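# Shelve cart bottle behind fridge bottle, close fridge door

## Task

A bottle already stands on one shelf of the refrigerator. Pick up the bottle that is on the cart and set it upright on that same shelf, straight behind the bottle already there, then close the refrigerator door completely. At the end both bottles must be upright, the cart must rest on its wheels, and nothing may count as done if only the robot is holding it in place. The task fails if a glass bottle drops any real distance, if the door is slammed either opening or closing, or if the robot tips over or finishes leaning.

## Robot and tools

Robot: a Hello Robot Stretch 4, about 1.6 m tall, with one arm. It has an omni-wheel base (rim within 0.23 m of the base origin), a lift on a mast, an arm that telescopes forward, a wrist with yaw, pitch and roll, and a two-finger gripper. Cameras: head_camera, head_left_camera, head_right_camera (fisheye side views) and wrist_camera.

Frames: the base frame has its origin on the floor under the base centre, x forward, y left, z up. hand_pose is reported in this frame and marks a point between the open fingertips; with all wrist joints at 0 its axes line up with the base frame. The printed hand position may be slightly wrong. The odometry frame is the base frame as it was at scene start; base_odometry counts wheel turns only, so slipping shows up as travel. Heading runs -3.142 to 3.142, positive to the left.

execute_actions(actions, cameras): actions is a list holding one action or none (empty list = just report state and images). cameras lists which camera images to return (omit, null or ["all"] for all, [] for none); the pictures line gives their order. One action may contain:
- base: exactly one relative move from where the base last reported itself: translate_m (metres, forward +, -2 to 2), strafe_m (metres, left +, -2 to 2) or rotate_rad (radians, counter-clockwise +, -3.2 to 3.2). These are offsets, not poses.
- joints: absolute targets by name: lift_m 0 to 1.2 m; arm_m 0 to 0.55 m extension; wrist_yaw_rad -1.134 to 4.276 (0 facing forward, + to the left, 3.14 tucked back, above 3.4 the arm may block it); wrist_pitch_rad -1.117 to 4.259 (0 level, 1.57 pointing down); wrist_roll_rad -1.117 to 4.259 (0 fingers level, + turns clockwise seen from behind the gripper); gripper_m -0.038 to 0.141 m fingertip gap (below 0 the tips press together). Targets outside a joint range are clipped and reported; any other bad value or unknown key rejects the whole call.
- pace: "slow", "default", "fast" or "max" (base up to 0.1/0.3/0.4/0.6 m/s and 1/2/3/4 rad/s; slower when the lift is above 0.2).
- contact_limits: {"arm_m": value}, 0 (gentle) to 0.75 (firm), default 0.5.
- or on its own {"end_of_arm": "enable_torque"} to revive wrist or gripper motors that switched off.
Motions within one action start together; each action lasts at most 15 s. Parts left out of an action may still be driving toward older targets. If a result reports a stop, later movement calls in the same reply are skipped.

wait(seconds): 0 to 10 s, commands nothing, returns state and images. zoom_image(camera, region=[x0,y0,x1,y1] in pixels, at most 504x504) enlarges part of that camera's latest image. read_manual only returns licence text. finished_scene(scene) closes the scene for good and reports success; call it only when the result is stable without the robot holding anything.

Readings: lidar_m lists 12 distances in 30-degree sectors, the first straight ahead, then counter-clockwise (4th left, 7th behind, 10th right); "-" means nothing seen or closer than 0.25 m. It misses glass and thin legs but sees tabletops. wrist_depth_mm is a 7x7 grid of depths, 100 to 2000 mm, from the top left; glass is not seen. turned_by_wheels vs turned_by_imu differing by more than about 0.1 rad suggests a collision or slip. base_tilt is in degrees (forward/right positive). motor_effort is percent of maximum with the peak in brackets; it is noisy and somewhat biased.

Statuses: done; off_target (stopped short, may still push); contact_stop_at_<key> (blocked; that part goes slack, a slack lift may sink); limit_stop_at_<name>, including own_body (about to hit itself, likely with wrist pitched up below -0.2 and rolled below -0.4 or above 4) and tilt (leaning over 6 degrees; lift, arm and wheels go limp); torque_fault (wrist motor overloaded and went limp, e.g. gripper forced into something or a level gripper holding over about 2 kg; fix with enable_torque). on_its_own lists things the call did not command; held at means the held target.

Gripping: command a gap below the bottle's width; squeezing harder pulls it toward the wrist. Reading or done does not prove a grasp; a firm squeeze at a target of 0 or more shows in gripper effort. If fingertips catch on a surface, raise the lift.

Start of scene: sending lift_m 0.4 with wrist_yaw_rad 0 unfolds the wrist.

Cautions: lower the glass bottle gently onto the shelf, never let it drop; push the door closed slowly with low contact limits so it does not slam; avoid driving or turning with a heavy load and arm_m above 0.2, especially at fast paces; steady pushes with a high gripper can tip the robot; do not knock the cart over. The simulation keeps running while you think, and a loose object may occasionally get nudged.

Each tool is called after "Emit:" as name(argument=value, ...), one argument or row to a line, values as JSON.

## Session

Emit:
execute_actions(
  actions=[],
)

Scene clock: 0.00 s.
base_odometry: x=+0.000 y=+0.000 heading=+0.000 (m, m, rad; odometry frame)
turned_by_wheels: +0.000 (rad since the last result)
turned_by_imu: +0.000 (rad since the last result)
base_tilt: forward=+0.2 right=+0.0 (deg)
lidar_m: 1.27 1.30 1.11 0.98 1.28 1.94 1.84 2.46 0.90 0.82 0.83 1.08
base_status: not commanded
joint_positions: lift_m=+0.157 arm_m=-0.002 wrist_yaw_rad=+3.213 wrist_pitch_rad=-0.014 wrist_roll_rad=-0.018 gripper_m=+0.057
joint_status: not commanded
motor_effort: lift_m=+20 arm_m=+0 wrist_yaw_rad=+1 wrist_pitch_rad=-5 wrist_roll_rad=+1 gripper_m=-2 wheel_0=+0 wheel_1=-1 wheel_2=+0 (%)
hand_pose: x=-0.1255 y=+0.0665 z=+0.3387 quat_wxyz=(-0.036, +0.007, -0.009, +0.999) (m; base frame)
wrist_depth_mm: - - 134 - 1983 - - / - 108 134 - 1983 - - / - 115 135 - - - - / 138 136 248 - - - - / 220 - - - - - - / 219 1138 200 1160 200 1182 1160 / 218 778 854 - 809 798 820
pictures: head_camera, head_left_camera, head_right_camera, wrist_camera
camera_calibration (this result's frames):
wrist_camera: T_world_to_cam=[[-0.0564018, 0.997623, 0.039595, -0.0965846], [0.00289117, 0.0398211, -0.999203, 0.386983], [-0.998404, -0.0562423, -0.00513027, 0.111753], [0, 0, 0, 1]] pos_world=[0.105008, 0.0872301, 0.391072]
Images, in order (width x height): head_camera 420x560, head_left_camera 420x672, head_right_camera 420x672, wrist_camera 616x392.

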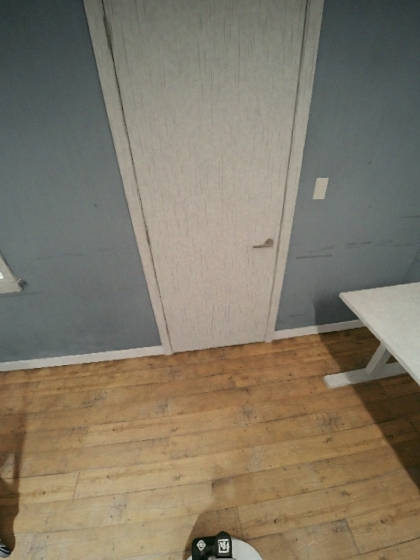

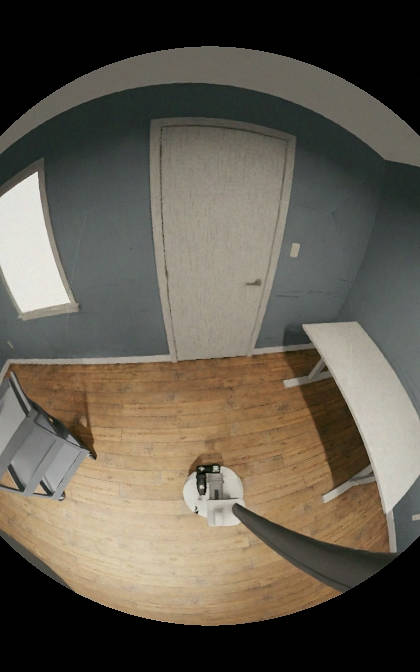

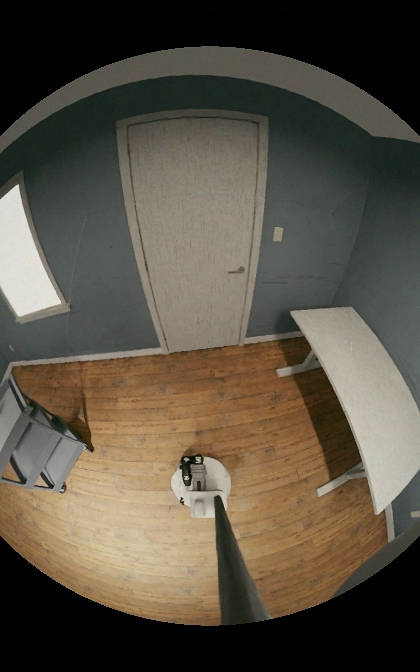

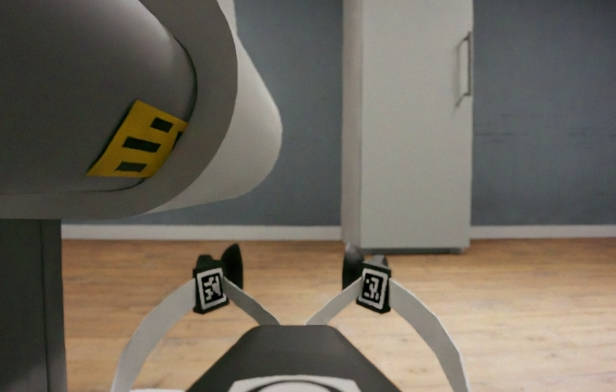

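Fridge behind, apparently closed.

Emit:
execute_actions(
  actions=[
    {"base":{"rotate_rad":3.14},"joints":{"lift_m":0.8,"wrist_yaw_rad":0,"wrist_pitch_rad":0,"wrist_roll_rad":0,"gripper_m":0.11}},
  ],
)

Scene clock: 6.83 s.
base_odometry: x=+0.000 y=+0.000 heading=+3.140 (m, m, rad; odometry frame)
turned_by_wheels: +3.140 (rad since the last result)
turned_by_imu: +3.112 (rad since the last result)
base_tilt: forward=+0.2 right=+0.0 (deg)
lidar_m: 1.84 2.44 0.89 0.82 0.83 1.09 1.28 1.32 1.07 0.97 1.33 1.95
base_status: done
joint_positions: lift_m=+0.800 arm_m=-0.002 wrist_yaw_rad=+0.000 wrist_pitch_rad=+0.002 wrist_roll_rad=+0.000 gripper_m=+0.110
joint_status: all done
motor_effort: lift_m=+23(19) arm_m=+0(0) wrist_yaw_rad=-1(8) wrist_pitch_rad=-5(5) wrist_roll_rad=+1(3) gripper_m=+0(3) wheel_0=+0(6) wheel_1=-1(6) wheel_2=+0(7) (%)
hand_pose: x=+0.4570 y=-0.0873 z=+0.9774 quat_wxyz=(+1.000, +0.000, +0.001, +0.000) (m; base frame)
wrist_depth_mm: 1983 - - - 1661 - - / - - - - 1661 - - / - - - - 1708 - - / - - - - 1756 - - / - - - - 1661 - - / - - - 1983 1708 - - / - - - - 1756 1983 -
pictures: head_camera, head_left_camera, head_right_camera, wrist_camera
camera_calibration (this result's frames):
wrist_camera: T_world_to_cam=[[-0.0142739, -0.999653, 0.0221571, -0.112144], [-0.0213392, -0.0218498, -0.999534, 1.03563], [0.99967, -0.0147401, -0.0210199, -0.206065], [0, 0, 0, 1]] pos_world=[0.226496, -0.0925141, 1.0333]
Images, in order (width x height): head_camera 420x560, head_left_camera 420x672, head_right_camera 420x672, wrist_camera 616x392.

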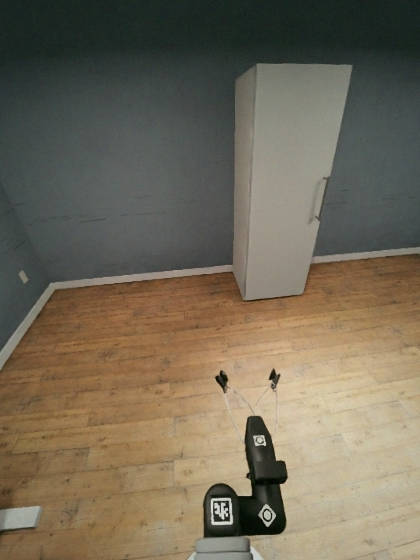

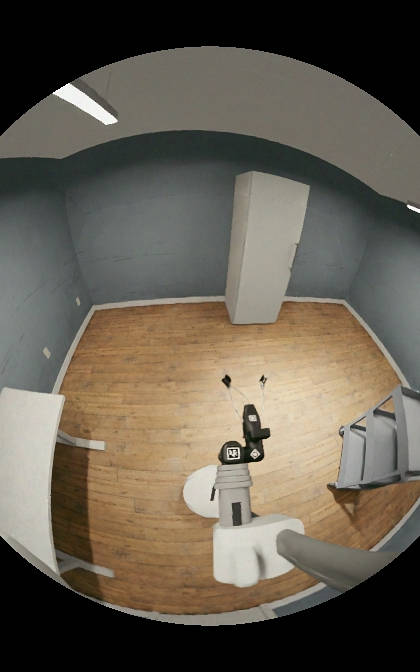

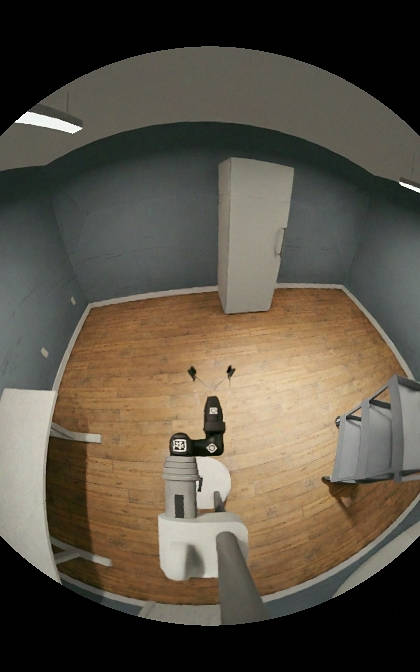

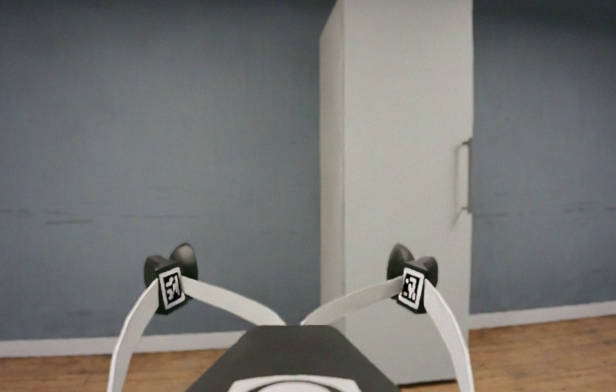

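Emit:
execute_actions(
  actions=[
    {"base":{"rotate_rad":0.08},"joints":{"lift_m":0.9}},
  ],
  cameras=[],
)

Emit:
execute_actions(
  actions=[
    {"base":{"translate_m":1.05}},
  ],
  cameras=["head_right_camera"],
)

Emit:
execute_actions(
  actions=[
    {"base":{"strafe_m":-0.6}},
  ],
)

Scene clock: 22.57 s.
base_odometry: x=+0.000 y=+0.000 heading=-3.063 (m, m, rad; odometry frame)
turned_by_wheels: +0.080 (rad since the last result)
turned_by_imu: +0.079 (rad since the last result)
base_tilt: forward=+0.2 right=-0.1 (deg)
lidar_m: 1.88 2.37 0.90 0.83 0.85 1.19 1.28 1.36 0.98 1.00 3.23 1.86
base_status: done
joint_positions: lift_m=+0.900 arm_m=-0.002 wrist_yaw_rad=+0.000 wrist_pitch_rad=+0.002 wrist_roll_rad=+0.000 gripper_m=+0.110
joint_status: all done
motor_effort: lift_m=+23(26) arm_m=+0(0) wrist_yaw_rad=+0(1) wrist_pitch_rad=-6(6) wrist_roll_rad=+2(1) gripper_m=-1(0) wheel_0=+1(4) wheel_1=+0(5) wheel_2=+1(7) (%)
hand_pose: x=+0.4570 y=-0.0873 z=+1.0774 quat_wxyz=(+1.000, +0.000, +0.001, +0.000) (m; base frame)
wrist_depth_mm: - - - - 1618 1661 - / - - - - 1618 1661 - / - - - - 1661 1661 - / - - - - 1618 1661 - / - - - - 1661 1661 - / - - - - 1661 1708 - / - - - - 1708 1708 -
pictures: none
No camera images: the call's "cameras" was empty. Leave "cameras" out to get every camera's image.

Scene clock: 27.57 s.
base_odometry: x=-1.047 y=-0.082 heading=-3.063 (m, m, rad; odometry frame)
turned_by_wheels: +0.000 (rad since the last result)
turned_by_imu: -0.004 (rad since the last result)
base_tilt: forward=+0.1 right=+0.0 (deg)
lidar_m: 1.35 1.41 1.72 1.63 1.05 1.26 2.33 1.54 1.49 3.07 1.09 0.86
base_status: done
joint_positions: lift_m=+0.900 arm_m=-0.002 wrist_yaw_rad=+0.000 wrist_pitch_rad=+0.002 wrist_roll_rad=+0.000 gripper_m=+0.110
joint_status: not commanded
motor_effort: lift_m=+22(23) arm_m=+0(0) wrist_yaw_rad=+0(0) wrist_pitch_rad=-6(6) wrist_roll_rad=+2(1) gripper_m=-1(1) wheel_0=+1(4) wheel_1=+1(5) wheel_2=+1(9) (%)
hand_pose: x=+0.4570 y=-0.0874 z=+1.0775 quat_wxyz=(+1.000, +0.000, +0.001, +0.000) (m; base frame)
wrist_depth_mm: 1118 1118 1138 1160 1160 699 544 / 1118 1118 1138 1182 1182 715 549 / 1118 1138 1160 1182 1160 707 554 / 1118 1160 1138 1205 1205 715 559 / 1118 1138 1160 1205 1182 715 564 / 1138 1160 1182 1182 976 676 569 / 1160 1182 1205 - 1182 668 574
pictures: head_right_camera
Images, in order (width x height): head_right_camera 420x672.

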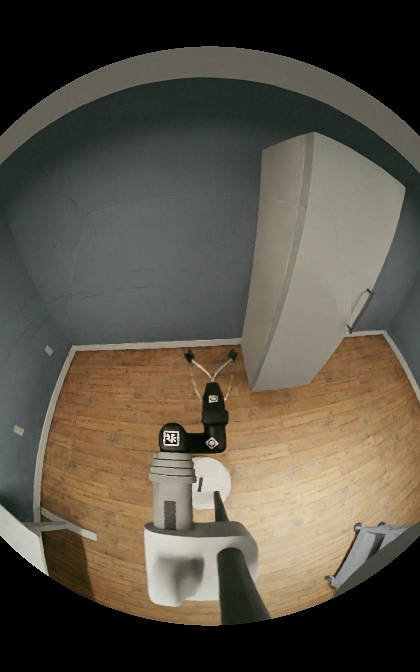

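Scene clock: 30.90 s.
base_odometry: x=-1.094 y=+0.516 heading=-3.063 (m, m, rad; odometry frame)
turned_by_wheels: +0.000 (rad since the last result)
turned_by_imu: -0.004 (rad since the last result)
base_tilt: forward=+0.2 right=-0.1 (deg)
lidar_m: 0.72 1.41 1.93 2.25 1.57 2.04 2.34 1.03 1.37 2.45 2.02 0.78
base_status: done
joint_positions: lift_m=+0.900 arm_m=-0.002 wrist_yaw_rad=+0.000 wrist_pitch_rad=+0.002 wrist_roll_rad=+0.000 gripper_m=+0.110
joint_status: not commanded
motor_effort: lift_m=+22(22) arm_m=+0(0) wrist_yaw_rad=+0(0) wrist_pitch_rad=-5(5) wrist_roll_rad=+1(1) gripper_m=+0(0) wheel_0=+0(6) wheel_1=+1(8) wheel_2=+1(1) (%)
hand_pose: x=+0.4570 y=-0.0874 z=+1.0775 quat_wxyz=(+1.000, +0.000, +0.001, +0.000) (m; base frame)
wrist_depth_mm: 1118 521 521 530 539 549 1229 / 1118 525 530 535 544 554 1229 / 1138 525 535 544 554 559 1255 / 1138 535 539 549 554 564 1255 / 1160 539 539 549 559 569 1281 / 1160 1160 544 559 564 574 1281 / 1160 544 549 - 569 580 1281
pictures: head_camera, head_left_camera, head_right_camera, wrist_camera
camera_calibration (this result's frames):
wrist_camera: T_world_to_cam=[[-0.0145972, -0.999648, 0.0221571, -0.114308], [-0.0213452, -0.0218429, -0.999534, 1.13569], [0.999666, -0.0150634, -0.0210189, -0.203962], [0, 0, 0, 1]] pos_world=[0.226466, -0.0925329, 1.13341]
Images, in order (width x height): head_camera 420x560, head_left_camera 420x672, head_right_camera 420x672, wrist_camera 616x392.

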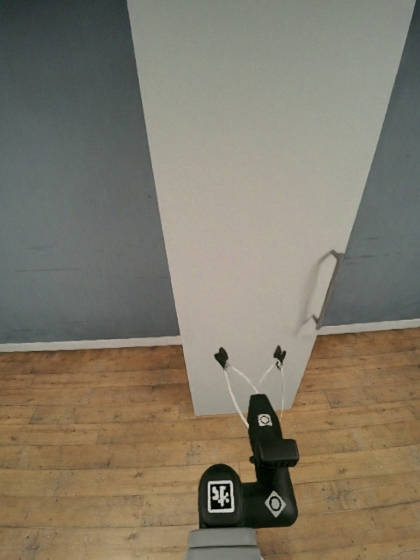

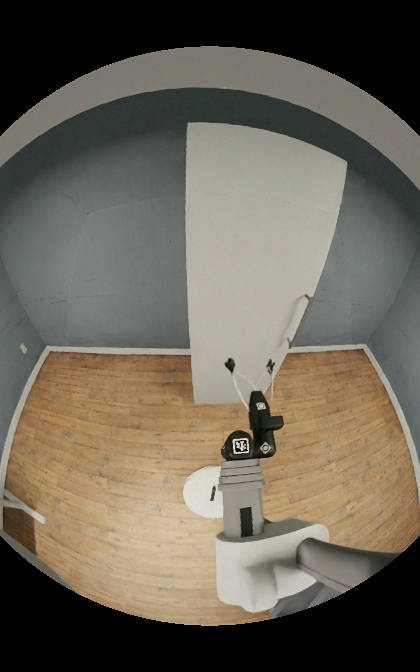

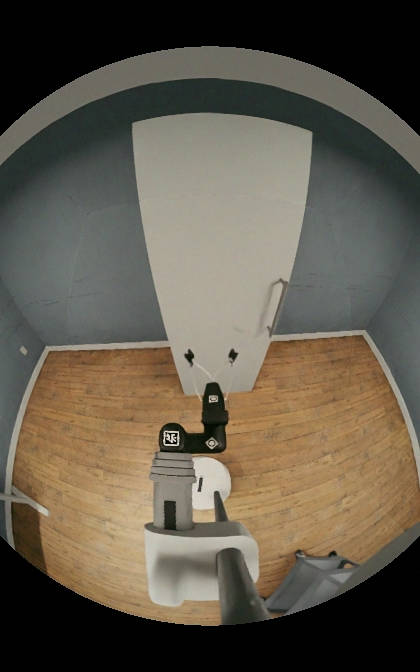

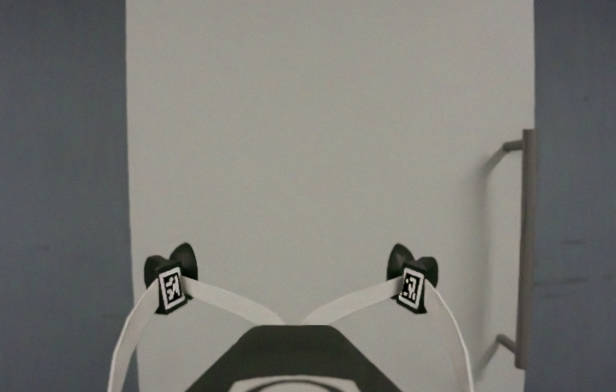

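Emit:
execute_actions(
  actions=[
    {"base":{"strafe_m":-0.31},"joints":{"gripper_m":0.08}},
  ],
  cameras=[],
)

Emit:
execute_actions(
  actions=[
    {"joints":{"arm_m":0.15}},
  ],
  cameras=["wrist_camera","head_right_camera"],
)

Scene clock: 40.43 s.
base_odometry: x=-1.118 y=+0.825 heading=-3.063 (m, m, rad; odometry frame)
turned_by_wheels: +0.000 (rad since the last result)
turned_by_imu: -0.003 (rad since the last result)
base_tilt: forward=+0.2 right=+0.0 (deg)
lidar_m: 0.67 0.80 1.91 2.42 1.87 2.41 1.01 0.89 2.26 2.16 2.01 1.45
base_status: done
joint_positions: lift_m=+0.900 arm_m=-0.002 wrist_yaw_rad=+0.000 wrist_pitch_rad=+0.002 wrist_roll_rad=+0.000 gripper_m=+0.080
joint_status: all done
motor_effort: lift_m=+22(22) arm_m=+0(0) wrist_yaw_rad=+0(1) wrist_pitch_rad=-6(6) wrist_roll_rad=+2(5) gripper_m=-1(1) wheel_0=-2(9) wheel_1=-1(9) wheel_2=+0(2) (%)
hand_pose: x=+0.4570 y=-0.0874 z=+1.0775 quat_wxyz=(+1.000, +0.000, +0.001, +0.000) (m; base frame)
wrist_depth_mm: 512 521 530 539 1182 1205 1229 / 521 530 535 549 1205 1229 1229 / 525 535 539 549 1205 1255 1255 / 530 539 544 549 1229 1229 1281 / 530 539 549 559 1229 1255 1281 / 539 544 549 559 203 1281 1308 / 544 549 559 - 1281 1281 1308
pictures: none
No camera images: the call's "cameras" was empty. Leave "cameras" out to get every camera's image.

Scene clock: 41.97 s.
base_odometry: x=-1.118 y=+0.825 heading=-3.063 (m, m, rad; odometry frame)
turned_by_wheels: +0.000 (rad since the last result)
turned_by_imu: +0.000 (rad since the last result)
base_tilt: forward=+0.3 right=-0.1 (deg)
lidar_m: 0.73 0.78 1.91 2.41 1.84 2.40 1.03 0.86 2.27 2.14 2.03 1.45
base_status: not commanded
joint_positions: lift_m=+0.900 arm_m=+0.148 wrist_yaw_rad=+0.000 wrist_pitch_rad=+0.002 wrist_roll_rad=+0.000 gripper_m=+0.080
joint_status: all done
motor_effort: lift_m=+21(21) arm_m=+9(8) wrist_yaw_rad=+0(2) wrist_pitch_rad=-5(5) wrist_roll_rad=+3(1) gripper_m=-2(1) wheel_0=-2(2) wheel_1=-1(1) wheel_2=+0(0) (%)
hand_pose: x=+0.6078 y=-0.0874 z=+1.0775 quat_wxyz=(+1.000, +0.000, +0.001, +0.000) (m; base frame)
wrist_depth_mm: 370 377 384 389 1042 1060 1078 / 373 382 387 392 1042 1078 1078 / 379 384 389 397 1060 1078 1078 / 379 387 394 399 1078 1078 1078 / 384 392 397 404 1078 1078 1118 / 387 392 399 404 203 1098 1118 / 392 394 402 - 1098 1118 1118
pictures: head_right_camera, wrist_camera
camera_calibration (this result's frames):
wrist_camera: T_world_to_cam=[[-0.0146555, -0.999648, 0.0221232, -0.112051], [-0.0212534, -0.0218091, -0.999536, 1.1389], [0.999667, -0.0151189, -0.0209263, -0.354828], [0, 0, 0, 1]] pos_world=[0.377273, -0.0925379, 1.13342]
Images, in order (width x height): head_right_camera 420x672, wrist_camera 616x392.

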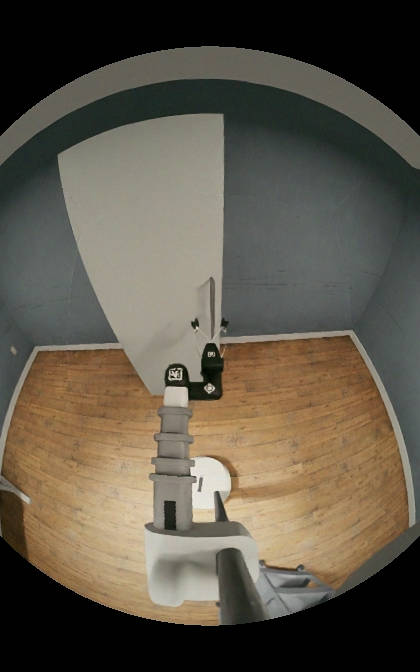

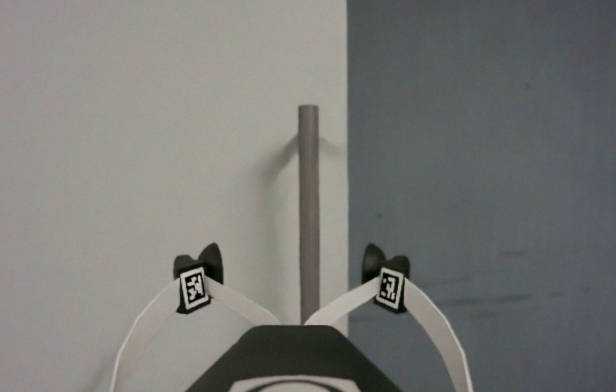

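Emit:
execute_actions(
  actions=[
    {"base":{"strafe_m":-0.015},"joints":{"arm_m":0.255},"pace":"slow"},
  ],
  cameras=["wrist_camera"],
)

Emit:
execute_actions(
  actions=[
    {"joints":{"gripper_m":-0.025}},
  ],
  cameras=["wrist_camera"],
)

Emit:
execute_actions(
  actions=[
    {"joints":{"arm_m":0.15},"pace":"slow"},
  ],
  cameras=["wrist_camera","head_camera"],
)

Scene clock: 50.83 s.
base_odometry: x=-1.120 y=+0.840 heading=-3.063 (m, m, rad; odometry frame)
turned_by_wheels: +0.000 (rad since the last result)
turned_by_imu: -0.002 (rad since the last result)
base_tilt: forward=+0.2 right=+0.0 (deg)
lidar_m: 0.69 0.78 1.93 2.44 1.88 2.43 0.98 0.86 2.24 2.13 1.99 1.45
base_status: done
joint_positions: lift_m=+0.900 arm_m=+0.253 wrist_yaw_rad=+0.000 wrist_pitch_rad=+0.002 wrist_roll_rad=+0.000 gripper_m=+0.080
joint_status: all done
motor_effort: lift_m=+22(22) arm_m=+9(9) wrist_yaw_rad=+0(0) wrist_pitch_rad=-5(5) wrist_roll_rad=+1(0) gripper_m=+0(1) wheel_0=-1(4) wheel_1=-3(5) wheel_2=+0(0) (%)
hand_pose: x=+0.7128 y=-0.0874 z=+1.0775 quat_wxyz=(+1.000, +0.000, +0.001, +0.000) (m; base frame)
wrist_depth_mm: 272 277 282 287 931 946 960 / 274 279 283 287 931 946 976 / 277 281 286 290 946 976 976 / 279 285 289 294 946 976 991 / 283 286 290 294 960 976 991 / 285 289 293 235 203 991 1008 / 287 290 296 - 976 991 1008
pictures: wrist_camera
camera_calibration (this result's frames):
wrist_camera: T_world_to_cam=[[-0.0146569, -0.999648, 0.0221232, -0.110512], [-0.0212533, -0.0218091, -0.999536, 1.14113], [0.999667, -0.0151203, -0.0209262, -0.459769], [0, 0, 0, 1]] pos_world=[0.482249, -0.092538, 1.13342]
Images, in order (width x height): wrist_camera 616x392.

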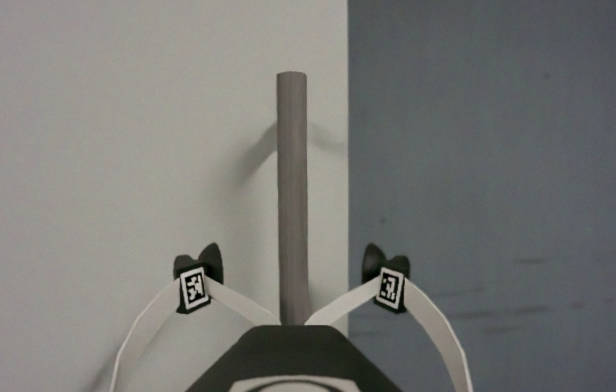

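Scene clock: 52.60 s.
base_odometry: x=-1.120 y=+0.840 heading=-3.063 (m, m, rad; odometry frame)
turned_by_wheels: +0.000 (rad since the last result)
turned_by_imu: +0.000 (rad since the last result)
base_tilt: forward=+0.1 right=+0.0 (deg)
lidar_m: 0.71 0.76 1.92 2.44 1.90 2.42 1.00 0.87 2.26 2.15 2.02 1.45
base_status: not commanded
joint_positions: lift_m=+0.900 arm_m=+0.254 wrist_yaw_rad=+0.001 wrist_pitch_rad=+0.002 wrist_roll_rad=+0.000 gripper_m=-0.024
joint_status: all done
motor_effort: lift_m=+21(22) arm_m=+7(10) wrist_yaw_rad=-3(4) wrist_pitch_rad=-5(6) wrist_roll_rad=+1(2) gripper_m=-19(17) wheel_0=-1(1) wheel_1=-3(2) wheel_2=+1(2) (%)
hand_pose: x=+0.7133 y=-0.0871 z=+1.0775 quat_wxyz=(+1.000, +0.000, +0.001, +0.001) (m; base frame)
wrist_depth_mm: 272 277 282 285 931 931 960 / 274 278 283 287 946 946 976 / 277 281 286 290 946 960 976 / 279 283 289 291 960 976 976 / 282 286 290 231 946 976 991 / 285 289 186 213 183 991 1008 / 286 290 294 - 976 1008 1008
pictures: wrist_camera
camera_calibration (this result's frames):
wrist_camera: T_world_to_cam=[[-0.0134487, -0.999665, 0.0221242, -0.11102], [-0.0212943, -0.0218348, -0.999535, 1.14115], [0.999683, -0.0139135, -0.0209935, -0.460126], [0, 0, 0, 1]] pos_world=[0.482787, -0.092468, 1.13342]
Images, in order (width x height): wrist_camera 616x392.

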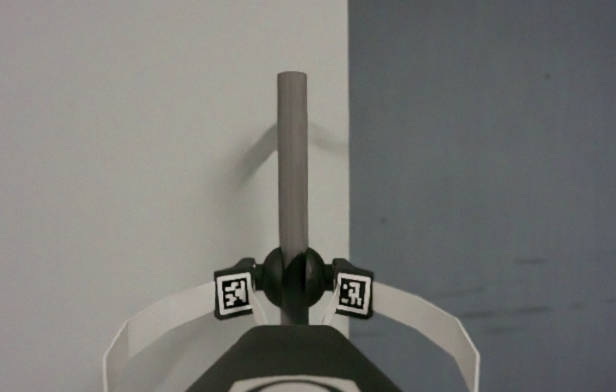

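Scene clock: 54.93 s.
base_odometry: x=-1.120 y=+0.840 heading=-3.063 (m, m, rad; odometry frame)
turned_by_wheels: +0.000 (rad since the last result)
turned_by_imu: +0.000 (rad since the last result)
base_tilt: forward=+0.3 right=+0.0 (deg)
lidar_m: 0.69 0.77 1.93 2.42 1.89 2.44 0.98 0.86 2.24 2.13 2.06 1.44
base_status: not commanded
joint_positions: lift_m=+0.900 arm_m=+0.152 wrist_yaw_rad=+0.000 wrist_pitch_rad=+0.002 wrist_roll_rad=+0.000 gripper_m=-0.025
joint_status: all done
motor_effort: lift_m=+21(22) arm_m=-9(9) wrist_yaw_rad=+1(8) wrist_pitch_rad=-6(6) wrist_roll_rad=+3(1) gripper_m=-13(20) wheel_0=-1(1) wheel_1=-2(3) wheel_2=+1(2) (%)
hand_pose: x=+0.6110 y=-0.0875 z=+1.0775 quat_wxyz=(+1.000, +0.000, +0.001, +0.000) (m; base frame)
wrist_depth_mm: 368 375 379 389 1042 1060 1060 / 370 379 382 392 1042 1060 1078 / 375 382 389 394 1042 1060 1078 / 379 382 392 397 1060 1078 1098 / 382 389 392 340 1078 1098 1118 / 384 389 186 204 185 1118 1118 / 389 394 399 - 1098 1118 1118
pictures: head_camera, wrist_camera
camera_calibration (this result's frames):
wrist_camera: T_world_to_cam=[[-0.0149174, -0.999644, 0.0221257, -0.111923], [-0.0214389, -0.0218033, -0.999532, 1.13902], [0.999659, -0.0153848, -0.021106, -0.357798], [0, 0, 0, 1]] pos_world=[0.380425, -0.0925533, 1.13341]
Images, in order (width x height): head_camera 420x560, wrist_camera 616x392.

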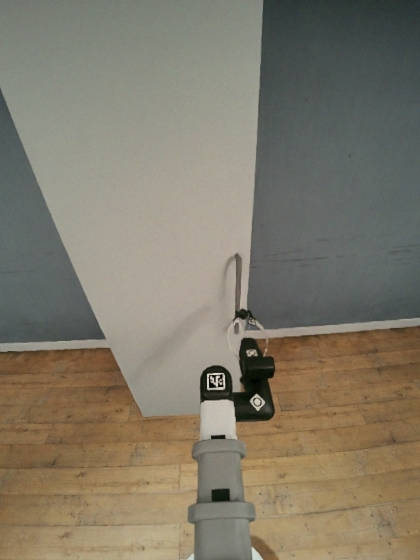

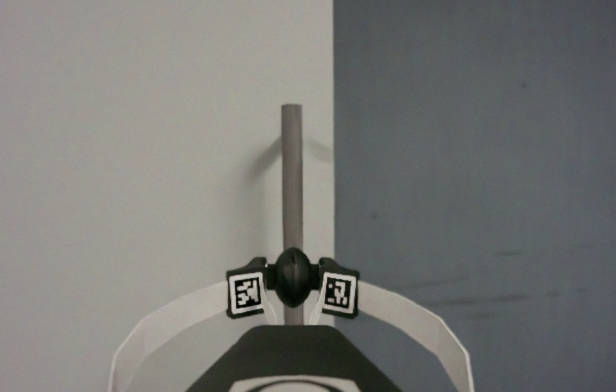

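Emit:
execute_actions(
  actions=[
    {"joints":{"gripper_m":0.07}},
  ],
  cameras=[],
)

Emit:
execute_actions(
  actions=[
    {"joints":{"arm_m":0.295},"pace":"slow","contact_limits":{"arm_m":0.2}},
  ],
  cameras=[],
)

Emit:
execute_actions(
  actions=[
    {"joints":{"gripper_m":-0.035}},
  ],
  cameras=["wrist_camera"],
)

Emit:
execute_actions(
  actions=[
    {"joints":{"arm_m":0.2},"pace":"slow"},
  ],
  cameras=["wrist_camera"],
)

Scene clock: 66.07 s.
base_odometry: x=-1.120 y=+0.840 heading=-3.063 (m, m, rad; odometry frame)
turned_by_wheels: +0.000 (rad since the last result)
turned_by_imu: -0.001 (rad since the last result)
base_tilt: forward=+0.2 right=-0.1 (deg)
lidar_m: 0.70 0.78 1.91 2.44 1.89 2.44 0.99 0.88 2.25 2.14 2.03 1.44
base_status: not commanded
joint_positions: lift_m=+0.900 arm_m=+0.152 wrist_yaw_rad=+0.000 wrist_pitch_rad=+0.002 wrist_roll_rad=+0.000 gripper_m=+0.070
joint_status: all done
motor_effort: lift_m=+22(21) arm_m=-8(9) wrist_yaw_rad=+1(2) wrist_pitch_rad=-6(6) wrist_roll_rad=+3(1) gripper_m=-1(11) wheel_0=-1(0) wheel_1=-2(1) wheel_2=+1(1) (%)
hand_pose: x=+0.6110 y=-0.0875 z=+1.0775 quat_wxyz=(+1.000, +0.000, +0.001, +0.000) (m; base frame)
wrist_depth_mm: 370 377 379 387 1025 1060 1060 / 370 377 384 389 1042 1060 1060 / 375 382 387 394 1060 1060 1078 / 379 384 392 397 1042 1098 1098 / 382 387 394 402 1060 1078 1098 / 384 389 394 399 203 1098 1118 / 387 392 399 - 1078 1118 1118
pictures: none
No camera images: the call's "cameras" was empty. Leave "cameras" out to get every camera's image.

Scene clock: 68.80 s.
base_odometry: x=-1.120 y=+0.840 heading=-3.063 (m, m, rad; odometry frame)
turned_by_wheels: +0.000 (rad since the last result)
turned_by_imu: -0.001 (rad since the last result)
base_tilt: forward=+0.2 right=+0.0 (deg)
lidar_m: 0.70 0.77 1.91 2.40 1.90 2.44 0.99 0.87 2.24 2.13 2.03 1.46
base_status: not commanded
joint_positions: lift_m=+0.900 arm_m=+0.293 wrist_yaw_rad=+0.000 wrist_pitch_rad=+0.002 wrist_roll_rad=+0.000 gripper_m=+0.070
joint_status: all done
motor_effort: lift_m=+22(21) arm_m=+9(8) wrist_yaw_rad=+1(1) wrist_pitch_rad=-6(6) wrist_roll_rad=-1(4) gripper_m=-3(2) wheel_0=+0(1) wheel_1=-2(2) wheel_2=+1(1) (%)
contact_limits: arm_m 0.2
hand_pose: x=+0.7528 y=-0.0875 z=+1.0775 quat_wxyz=(+1.000, +0.000, +0.001, +0.000) (m; base frame)
wrist_depth_mm: 235 239 243 247 891 904 904 / 237 241 245 247 904 917 917 / 239 243 247 249 904 917 931 / 242 246 250 251 917 931 931 / 243 247 250 254 904 946 960 / 245 249 252 193 203 946 960 / 247 251 254 - 946 960 976
pictures: none
No camera images: the call's "cameras" was empty. Leave "cameras" out to get every camera's image.

Scene clock: 70.70 s.
base_odometry: x=-1.120 y=+0.840 heading=-3.062 (m, m, rad; odometry frame)
turned_by_wheels: +0.001 (rad since the last result)
turned_by_imu: -0.024 (rad since the last result)
base_tilt: forward=+0.2 right=-0.1 (deg)
lidar_m: 0.72 0.79 1.88 2.56 1.86 2.47 1.05 0.86 2.25 2.13 2.09 1.43
base_status: not commanded
joint_positions: lift_m=+0.900 arm_m=+0.295 wrist_yaw_rad=+0.013 wrist_pitch_rad=+0.002 wrist_roll_rad=+0.000 gripper_m=-0.034
joint_status: all done
on_its_own: wrist_yaw_rad is at rest, and its effort (-37) is outside its rest range (-13 to +13)
motor_effort: lift_m=+21(21) arm_m=-2(9) wrist_yaw_rad=-37(41) wrist_pitch_rad=-6(6) wrist_roll_rad=+1(0) gripper_m=-21(21) wheel_0=-2(7) wheel_1=-2(9) wheel_2=+15(15) (%)
hand_pose: x=+0.7559 y=-0.0836 z=+1.0775 quat_wxyz=(+1.000, +0.000, +0.001, +0.007) (m; base frame)
wrist_depth_mm: 227 230 235 239 878 904 917 / 229 233 237 241 878 904 917 / 230 235 239 243 904 904 931 / 233 236 241 245 904 931 946 / 235 238 242 195 904 931 946 / 236 239 185 185 182 931 960 / 237 241 246 - 917 946 960
pictures: wrist_camera
camera_calibration (this result's frames):
wrist_camera: T_world_to_cam=[[-0.00158207, -0.999758, 0.0219502, -0.115807], [-0.0210802, -0.021912, -0.999538, 1.14196], [0.999777, -0.00204406, -0.0210404, -0.50165], [0, 0, 0, 1]] pos_world=[0.525428, -0.091782, 1.13341]
Images, in order (width x height): wrist_camera 616x392.

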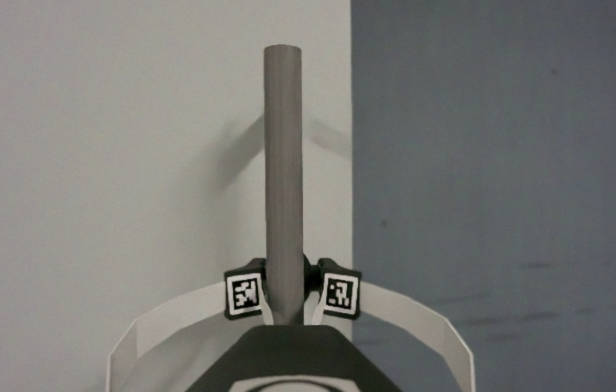

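Scene clock: 72.17 s.
base_odometry: x=-1.120 y=+0.840 heading=-3.062 (m, m, rad; odometry frame)
turned_by_wheels: +0.000 (rad since the last result)
turned_by_imu: -0.001 (rad since the last result)
base_tilt: forward=+0.2 right=+0.0 (deg)
lidar_m: 0.71 0.75 1.87 2.56 1.84 2.47 1.05 0.86 2.26 2.13 2.10 1.48
base_status: not commanded
joint_positions: lift_m=+0.900 arm_m=+0.299 wrist_yaw_rad=+0.006 wrist_pitch_rad=+0.003 wrist_roll_rad=+0.001 gripper_m=-0.035
joint_status: arm_m contact_stop (moved +0.004 of -0.095)
on_its_own: arm_m is slack since a contact_stop (your +0.200 is given up); wrist_yaw_rad is at rest, and its effort (-18) is outside its rest range (-13 to +13)
motor_effort: lift_m=+20(22) arm_m=+0(24) wrist_yaw_rad=-18(79) wrist_pitch_rad=-7(33) wrist_roll_rad=-3(4) gripper_m=-17(26) wheel_0=+3(7) wheel_1=-1(3) wheel_2=+6(28) (%)
hand_pose: x=+0.7591 y=-0.0856 z=+1.0775 quat_wxyz=(+1.000, +0.000, +0.001, +0.003) (m; base frame)
wrist_depth_mm: 224 229 233 237 878 891 931 / 226 231 236 241 891 904 931 / 228 233 237 243 904 917 946 / 230 235 240 245 904 917 931 / 232 236 241 194 904 931 960 / 235 237 182 185 183 946 960 / 236 240 244 - 931 960 976
pictures: wrist_camera
camera_calibration (this result's frames):
wrist_camera: T_world_to_cam=[[-0.00828672, -0.999742, 0.0211628, -0.111805], [-0.021775, -0.0209781, -0.999543, 1.14254], [0.999729, -0.00874375, -0.0215955, -0.504783], [0, 0, 0, 1]] pos_world=[0.528598, -0.0922211, 1.13348]
Images, in order (width x height): wrist_camera 616x392.

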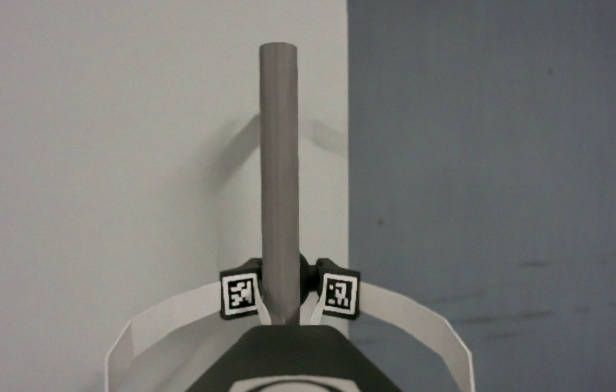

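Emit:
execute_actions(
  actions=[
    {"joints":{"arm_m":0.25},"pace":"slow","contact_limits":{"arm_m":0.75}},
  ],
  cameras=["wrist_camera"],
)

Scene clock: 78.07 s.
base_odometry: x=-1.120 y=+0.840 heading=-3.064 (m, m, rad; odometry frame)
turned_by_wheels: -0.002 (rad since the last result)
turned_by_imu: +0.046 (rad since the last result)
base_tilt: forward=+0.2 right=+0.0 (deg)
lidar_m: 0.68 0.76 1.99 2.19 1.87 2.38 0.99 0.87 2.26 2.16 2.01 1.45
base_status: not commanded
joint_positions: lift_m=+0.900 arm_m=+0.250 wrist_yaw_rad=-0.008 wrist_pitch_rad=+0.001 wrist_roll_rad=-0.001 gripper_m=-0.035
joint_status: all done
on_its_own: wrist_yaw_rad is at rest, and its effort (+23) is outside its rest range (-13 to +13)
motor_effort: lift_m=+19(20) arm_m=+2(23) wrist_yaw_rad=+23(91) wrist_pitch_rad=-3(50) wrist_roll_rad=+2(4) gripper_m=-14(27) wheel_0=-8(10) wheel_1=-4(18) wheel_2=-4(32) (%)
contact_limits: arm_m 0.75
hand_pose: x=+0.7083 y=-0.0896 z=+1.0780 quat_wxyz=(+1.000, +0.000, +0.001, -0.004) (m; base frame)
wrist_depth_mm: 241 238 234 229 227 960 976 / 244 239 236 229 229 960 976 / 246 242 237 231 231 976 991 / 248 244 239 234 234 976 991 / 251 246 241 204 235 991 1008 / 253 248 182 178 185 1008 1025 / 255 248 247 - 1008 1008 1025
pictures: wrist_camera
camera_calibration (this result's frames):
wrist_camera: T_world_to_cam=[[-0.0224515, -0.999498, 0.0223748, -0.107566], [-0.0207742, -0.0219092, -0.999544, 1.14107], [0.999532, -0.0229061, -0.0202718, -0.456611], [0, 0, 0, 1]] pos_world=[0.477687, -0.0929715, 1.1337]
Images, in order (width x height): wrist_camera 616x392.

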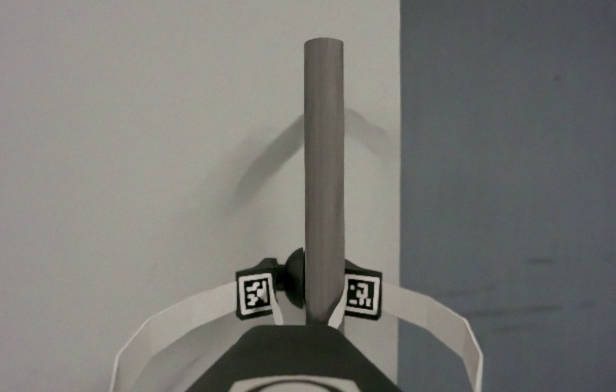

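Emit:
execute_actions(
  actions=[
    {"base":{"strafe_m":0.06},"joints":{"arm_m":0.04},"pace":"slow"},
  ],
)

Scene clock: 83.73 s.
base_odometry: x=-1.115 y=+0.780 heading=-3.063 (m, m, rad; odometry frame)
turned_by_wheels: +0.001 (rad since the last result)
turned_by_imu: -0.001 (rad since the last result)
base_tilt: forward=+0.2 right=+0.0 (deg)
lidar_m: 0.43 0.68 2.00 2.16 1.78 2.38 1.07 0.89 2.31 2.20 2.02 0.51
base_status: done
joint_positions: lift_m=+0.900 arm_m=+0.042 wrist_yaw_rad=+0.014 wrist_pitch_rad=+0.003 wrist_roll_rad=+0.000 gripper_m=-0.035
joint_status: all done
on_its_own: wrist_yaw_rad is at rest, and its effort (-40) is outside its rest range (-13 to +13)
motor_effort: lift_m=+19(19) arm_m=-12(12) wrist_yaw_rad=-40(74) wrist_pitch_rad=-7(7) wrist_roll_rad=+2(2) gripper_m=-17(19) wheel_0=+5(19) wheel_1=+0(4) wheel_2=+7(14) (%)
hand_pose: x=+0.5027 y=-0.0833 z=+1.0776 quat_wxyz=(+1.000, +0.000, +0.001, +0.007) (m; base frame)
wrist_depth_mm: 379 314 265 230 223 1138 1160 / 384 317 268 221 223 1160 1160 / 389 319 271 228 224 1160 1182 / 394 324 274 229 227 1160 1182 / 402 329 277 228 229 1182 1205 / 410 324 182 184 181 1205 1205 / 418 320 298 - 238 1205 1229
pictures: head_camera, head_left_camera, head_right_camera, wrist_camera
camera_calibration (this result's frames):
wrist_camera: T_world_to_cam=[[-0.000385941, -0.999763, 0.0217766, -0.116281], [-0.0214867, -0.0217633, -0.999532, 1.13695], [0.999769, -0.000853669, -0.0214732, -0.247895], [0, 0, 0, 1]] pos_world=[0.272222, -0.0917214, 1.13363]
Images, in order (width x height): head_camera 420x560, head_left_camera 420x672, head_right_camera 420x672, wrist_camera 616x392.

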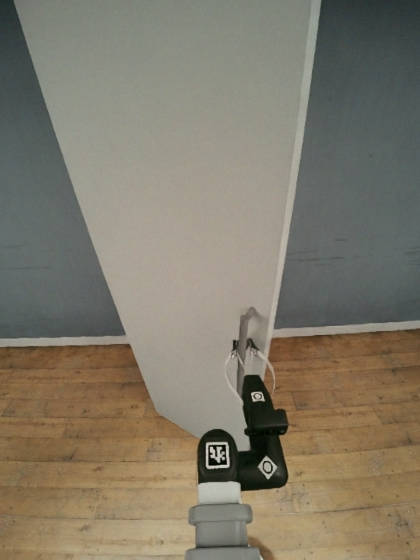

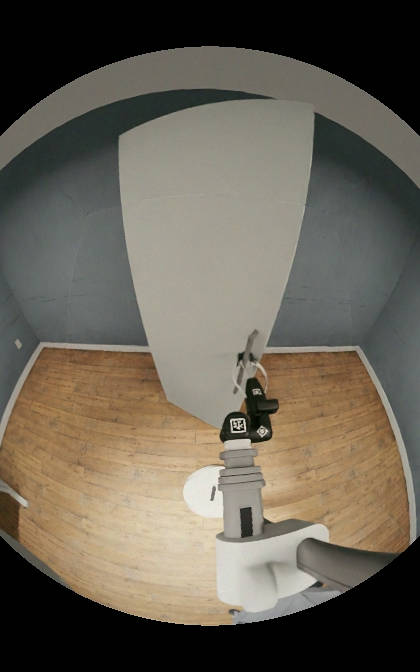

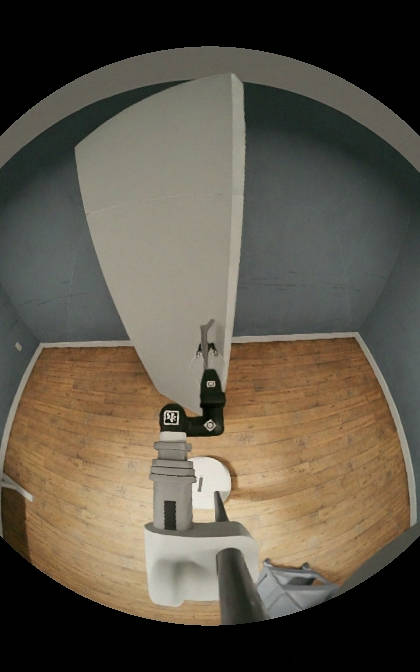

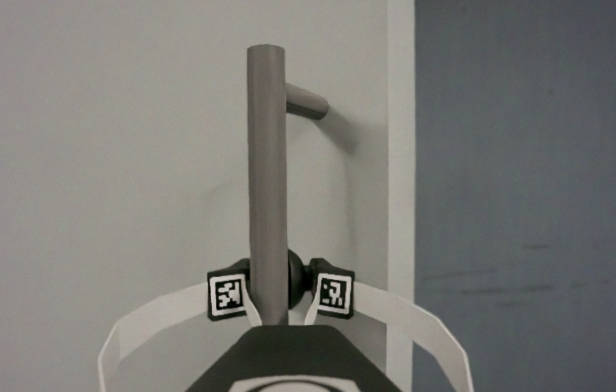

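Emit:
execute_actions(
  actions=[
    {"base":{"strafe_m":0.015},"joints":{"gripper_m":0.08},"pace":"slow"},
  ],
  cameras=[],
)

Emit:
execute_actions(
  actions=[
    {"base":{"translate_m":-0.2},"joints":{"arm_m":0.0},"pace":"slow"},
  ],
  cameras=[],
)

Emit:
execute_actions(
  actions=[
    {"base":{"strafe_m":-0.33},"joints":{"gripper_m":0.0,"lift_m":0.55}},
  ],
)

Scene clock: 98.87 s.
base_odometry: x=-1.114 y=+0.765 heading=-3.063 (m, m, rad; odometry frame)
turned_by_wheels: +0.000 (rad since the last result)
turned_by_imu: -0.001 (rad since the last result)
base_tilt: forward=+0.2 right=+0.0 (deg)
lidar_m: 0.60 0.77 2.01 2.17 1.80 2.40 1.07 0.89 2.33 2.22 1.99 0.62
base_status: done
joint_positions: lift_m=+0.900 arm_m=+0.042 wrist_yaw_rad=+0.000 wrist_pitch_rad=+0.002 wrist_roll_rad=+0.000 gripper_m=+0.080
joint_status: all done
motor_effort: lift_m=+19(18) arm_m=-9(11) wrist_yaw_rad=+0(41) wrist_pitch_rad=-5(7) wrist_roll_rad=+0(3) gripper_m=-2(16) wheel_0=-1(5) wheel_1=+0(5) wheel_2=+3(8) (%)
hand_pose: x=+0.5010 y=-0.0873 z=+1.0777 quat_wxyz=(+1.000, +0.000, +0.001, +0.000) (m; base frame)
wrist_depth_mm: 455 436 415 397 382 1138 1182 / 459 436 418 399 384 1160 1182 / 466 442 421 404 384 1182 1182 / 469 445 424 404 387 1182 1205 / 473 452 424 410 389 1205 1205 / 480 455 424 410 203 1205 1229 / 484 455 442 - 397 1229 1255
pictures: none
No camera images: the call's "cameras" was empty. Leave "cameras" out to get every camera's image.

Scene clock: 102.13 s.
base_odometry: x=-0.915 y=+0.781 heading=-3.063 (m, m, rad; odometry frame)
turned_by_wheels: +0.000 (rad since the last result)
turned_by_imu: +0.000 (rad since the last result)
base_tilt: forward=+0.1 right=+0.0 (deg)
lidar_m: 0.93 1.02 2.28 1.73 1.77 2.20 0.92 0.73 2.32 2.24 2.30 1.69
base_status: done
joint_positions: lift_m=+0.900 arm_m=+0.002 wrist_yaw_rad=+0.000 wrist_pitch_rad=+0.002 wrist_roll_rad=+0.000 gripper_m=+0.080
joint_status: all done
motor_effort: lift_m=+19(19) arm_m=-9(9) wrist_yaw_rad=+0(0) wrist_pitch_rad=-6(6) wrist_roll_rad=+1(1) gripper_m=-2(2) wheel_0=+0(2) wheel_1=-1(3) wheel_2=+0(6) (%)
hand_pose: x=+0.4610 y=-0.0873 z=+1.0777 quat_wxyz=(+1.000, +0.000, +0.001, +0.000) (m; base frame)
wrist_depth_mm: 1308 741 741 750 1397 1430 1397 / 1336 741 741 750 1397 1430 1430 / 1366 741 750 759 1430 1430 1464 / 1366 750 750 768 1430 1464 1499 / 1397 759 768 768 1430 1464 1464 / 1397 759 768 768 203 1499 1499 / 1430 759 778 - 1464 1499 1499
pictures: none
No camera images: the call's "cameras" was empty. Leave "cameras" out to get every camera's image.

Scene clock: 104.57 s.
base_odometry: x=-0.941 y=+1.110 heading=-3.063 (m, m, rad; odometry frame)
turned_by_wheels: +0.000 (rad since the last result)
turned_by_imu: -0.001 (rad since the last result)
base_tilt: forward=+0.2 right=+0.0 (deg)
lidar_m: 0.88 0.98 2.28 2.07 2.11 2.23 0.60 0.63 1.99 1.90 1.97 1.63
base_status: done
joint_positions: lift_m=+0.550 arm_m=+0.002 wrist_yaw_rad=+0.000 wrist_pitch_rad=+0.002 wrist_roll_rad=+0.000 gripper_m=+0.000
joint_status: all done
motor_effort: lift_m=+18(18) arm_m=-9(9) wrist_yaw_rad=+0(0) wrist_pitch_rad=-6(5) wrist_roll_rad=-1(0) gripper_m=-5(5) wheel_0=+0(7) wheel_1=+2(8) wheel_2=-1(1) (%)
hand_pose: x=+0.4610 y=-0.0874 z=+0.7278 quat_wxyz=(+1.000, +0.000, +0.001, +0.000) (m; base frame)
wrist_depth_mm: 723 732 904 1366 1397 1430 1464 / 723 741 917 1397 1397 1464 1464 / 732 741 904 1397 1397 1430 1464 / 741 750 904 1430 1430 1464 1464 / 750 750 768 1430 1464 1464 1464 / 750 750 187 195 1464 1464 1499 / 759 768 778 - 1464 1464 1499
pictures: head_camera, head_left_camera, head_right_camera, wrist_camera
camera_calibration (this result's frames):
wrist_camera: T_world_to_cam=[[-0.014543, -0.999657, 0.0217672, -0.106227], [-0.0214299, -0.0214529, -0.99954, 0.786271], [0.999665, -0.0150028, -0.0211106, -0.215198], [0, 0, 0, 1]] pos_world=[0.230431, -0.0925515, 0.783679]
Images, in order (width x height): head_camera 420x560, head_left_camera 420x672, head_right_camera 420x672, wrist_camera 616x392.

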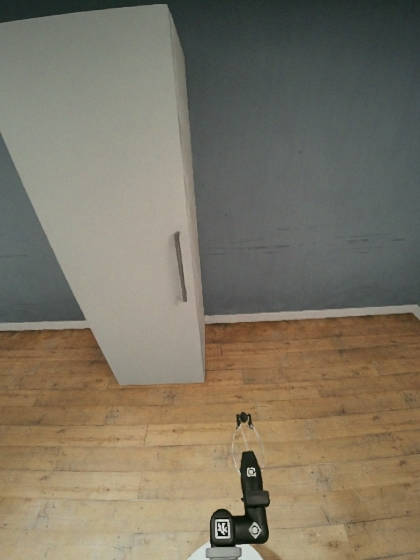

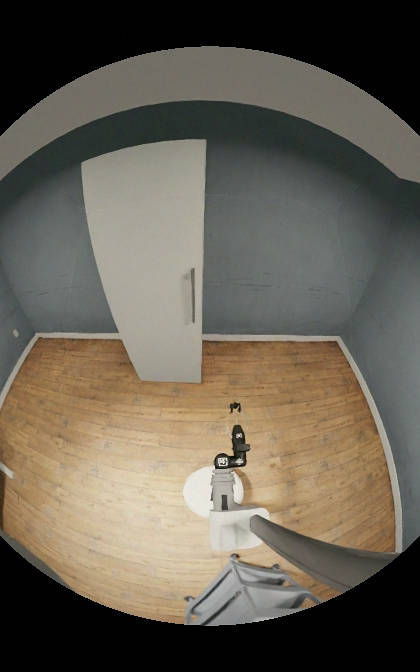

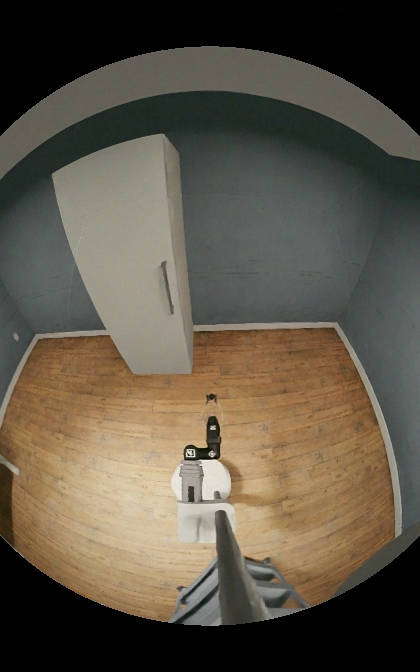

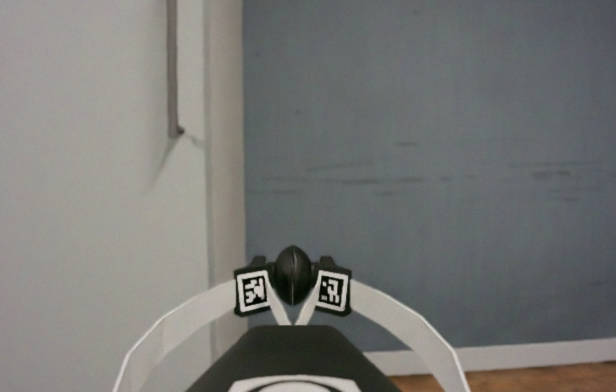

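Emit:
execute_actions(
  actions=[
    {"base":{"strafe_m":0.27},"joints":{"gripper_m":0.07,"lift_m":0.9}},
  ],
  cameras=[],
)

Emit:
execute_actions(
  actions=[
    {"base":{"translate_m":0.2},"joints":{"arm_m":0.15}},
  ],
  cameras=["wrist_camera"],
)

Scene clock: 123.40 s.
base_odometry: x=-0.919 y=+0.841 heading=-3.063 (m, m, rad; odometry frame)
turned_by_wheels: +0.000 (rad since the last result)
turned_by_imu: +0.000 (rad since the last result)
base_tilt: forward=+0.1 right=+0.0 (deg)
lidar_m: 0.92 1.01 2.29 1.80 1.79 2.19 0.86 0.67 2.26 2.16 2.26 1.66
base_status: done
joint_positions: lift_m=+0.900 arm_m=+0.002 wrist_yaw_rad=+0.000 wrist_pitch_rad=+0.002 wrist_roll_rad=+0.000 gripper_m=+0.070
joint_status: all done
motor_effort: lift_m=+23(27) arm_m=-9(8) wrist_yaw_rad=+0(0) wrist_pitch_rad=-5(6) wrist_roll_rad=+1(2) gripper_m=-1(7) wheel_0=+1(9) wheel_1=-1(9) wheel_2=-1(1) (%)
hand_pose: x=+0.4610 y=-0.0874 z=+1.0774 quat_wxyz=(+1.000, +0.000, +0.001, +0.000) (m; base frame)
wrist_depth_mm: 732 732 741 750 1397 1430 1430 / 732 732 750 759 1397 1430 1430 / 732 741 750 759 1397 1430 1430 / 741 741 759 759 1430 1464 1464 / 1060 750 759 768 1430 1464 1499 / 1078 759 768 768 203 1464 1499 / 1078 759 778 - 1464 1464 1499
pictures: none
No camera images: the call's "cameras" was empty. Leave "cameras" out to get every camera's image.

Scene clock: 125.47 s.
base_odometry: x=-1.119 y=+0.825 heading=-3.063 (m, m, rad; odometry frame)
turned_by_wheels: +0.000 (rad since the last result)
turned_by_imu: -0.001 (rad since the last result)
base_tilt: forward=+0.2 right=+0.0 (deg)
lidar_m: 0.72 0.80 1.98 2.12 1.83 2.42 1.02 0.85 2.24 2.15 2.01 1.47
base_status: done
joint_positions: lift_m=+0.900 arm_m=+0.148 wrist_yaw_rad=+0.000 wrist_pitch_rad=+0.002 wrist_roll_rad=+0.000 gripper_m=+0.070
joint_status: all done
motor_effort: lift_m=+23(23) arm_m=+9(9) wrist_yaw_rad=+0(1) wrist_pitch_rad=-5(6) wrist_roll_rad=+0(1) gripper_m=-1(2) wheel_0=-1(5) wheel_1=-1(5) wheel_2=+2(8) (%)
hand_pose: x=+0.6079 y=-0.0874 z=+1.0775 quat_wxyz=(+1.000, +0.000, +0.001, +0.000) (m; base frame)
wrist_depth_mm: 387 389 394 397 1025 1042 1078 / 389 394 397 402 1060 1060 1060 / 394 397 399 404 1060 1060 1078 / 394 402 404 410 1060 1078 1098 / 399 402 407 410 1078 1098 1098 / 402 407 413 413 202 1098 1098 / 407 410 413 - 1098 1118 1118
pictures: wrist_camera
camera_calibration (this result's frames):
wrist_camera: T_world_to_cam=[[-0.0146553, -0.999656, 0.0217646, -0.111663], [-0.0212645, -0.0214504, -0.999544, 1.13885], [0.999666, -0.0151114, -0.0209428, -0.35486], [0, 0, 0, 1]] pos_world=[0.377322, -0.0925578, 1.13333]
Images, in order (width x height): wrist_camera 616x392.

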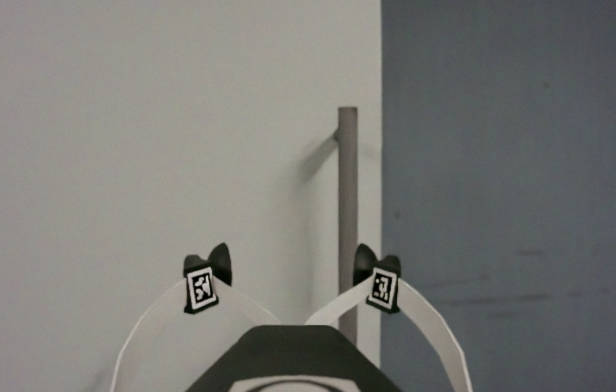

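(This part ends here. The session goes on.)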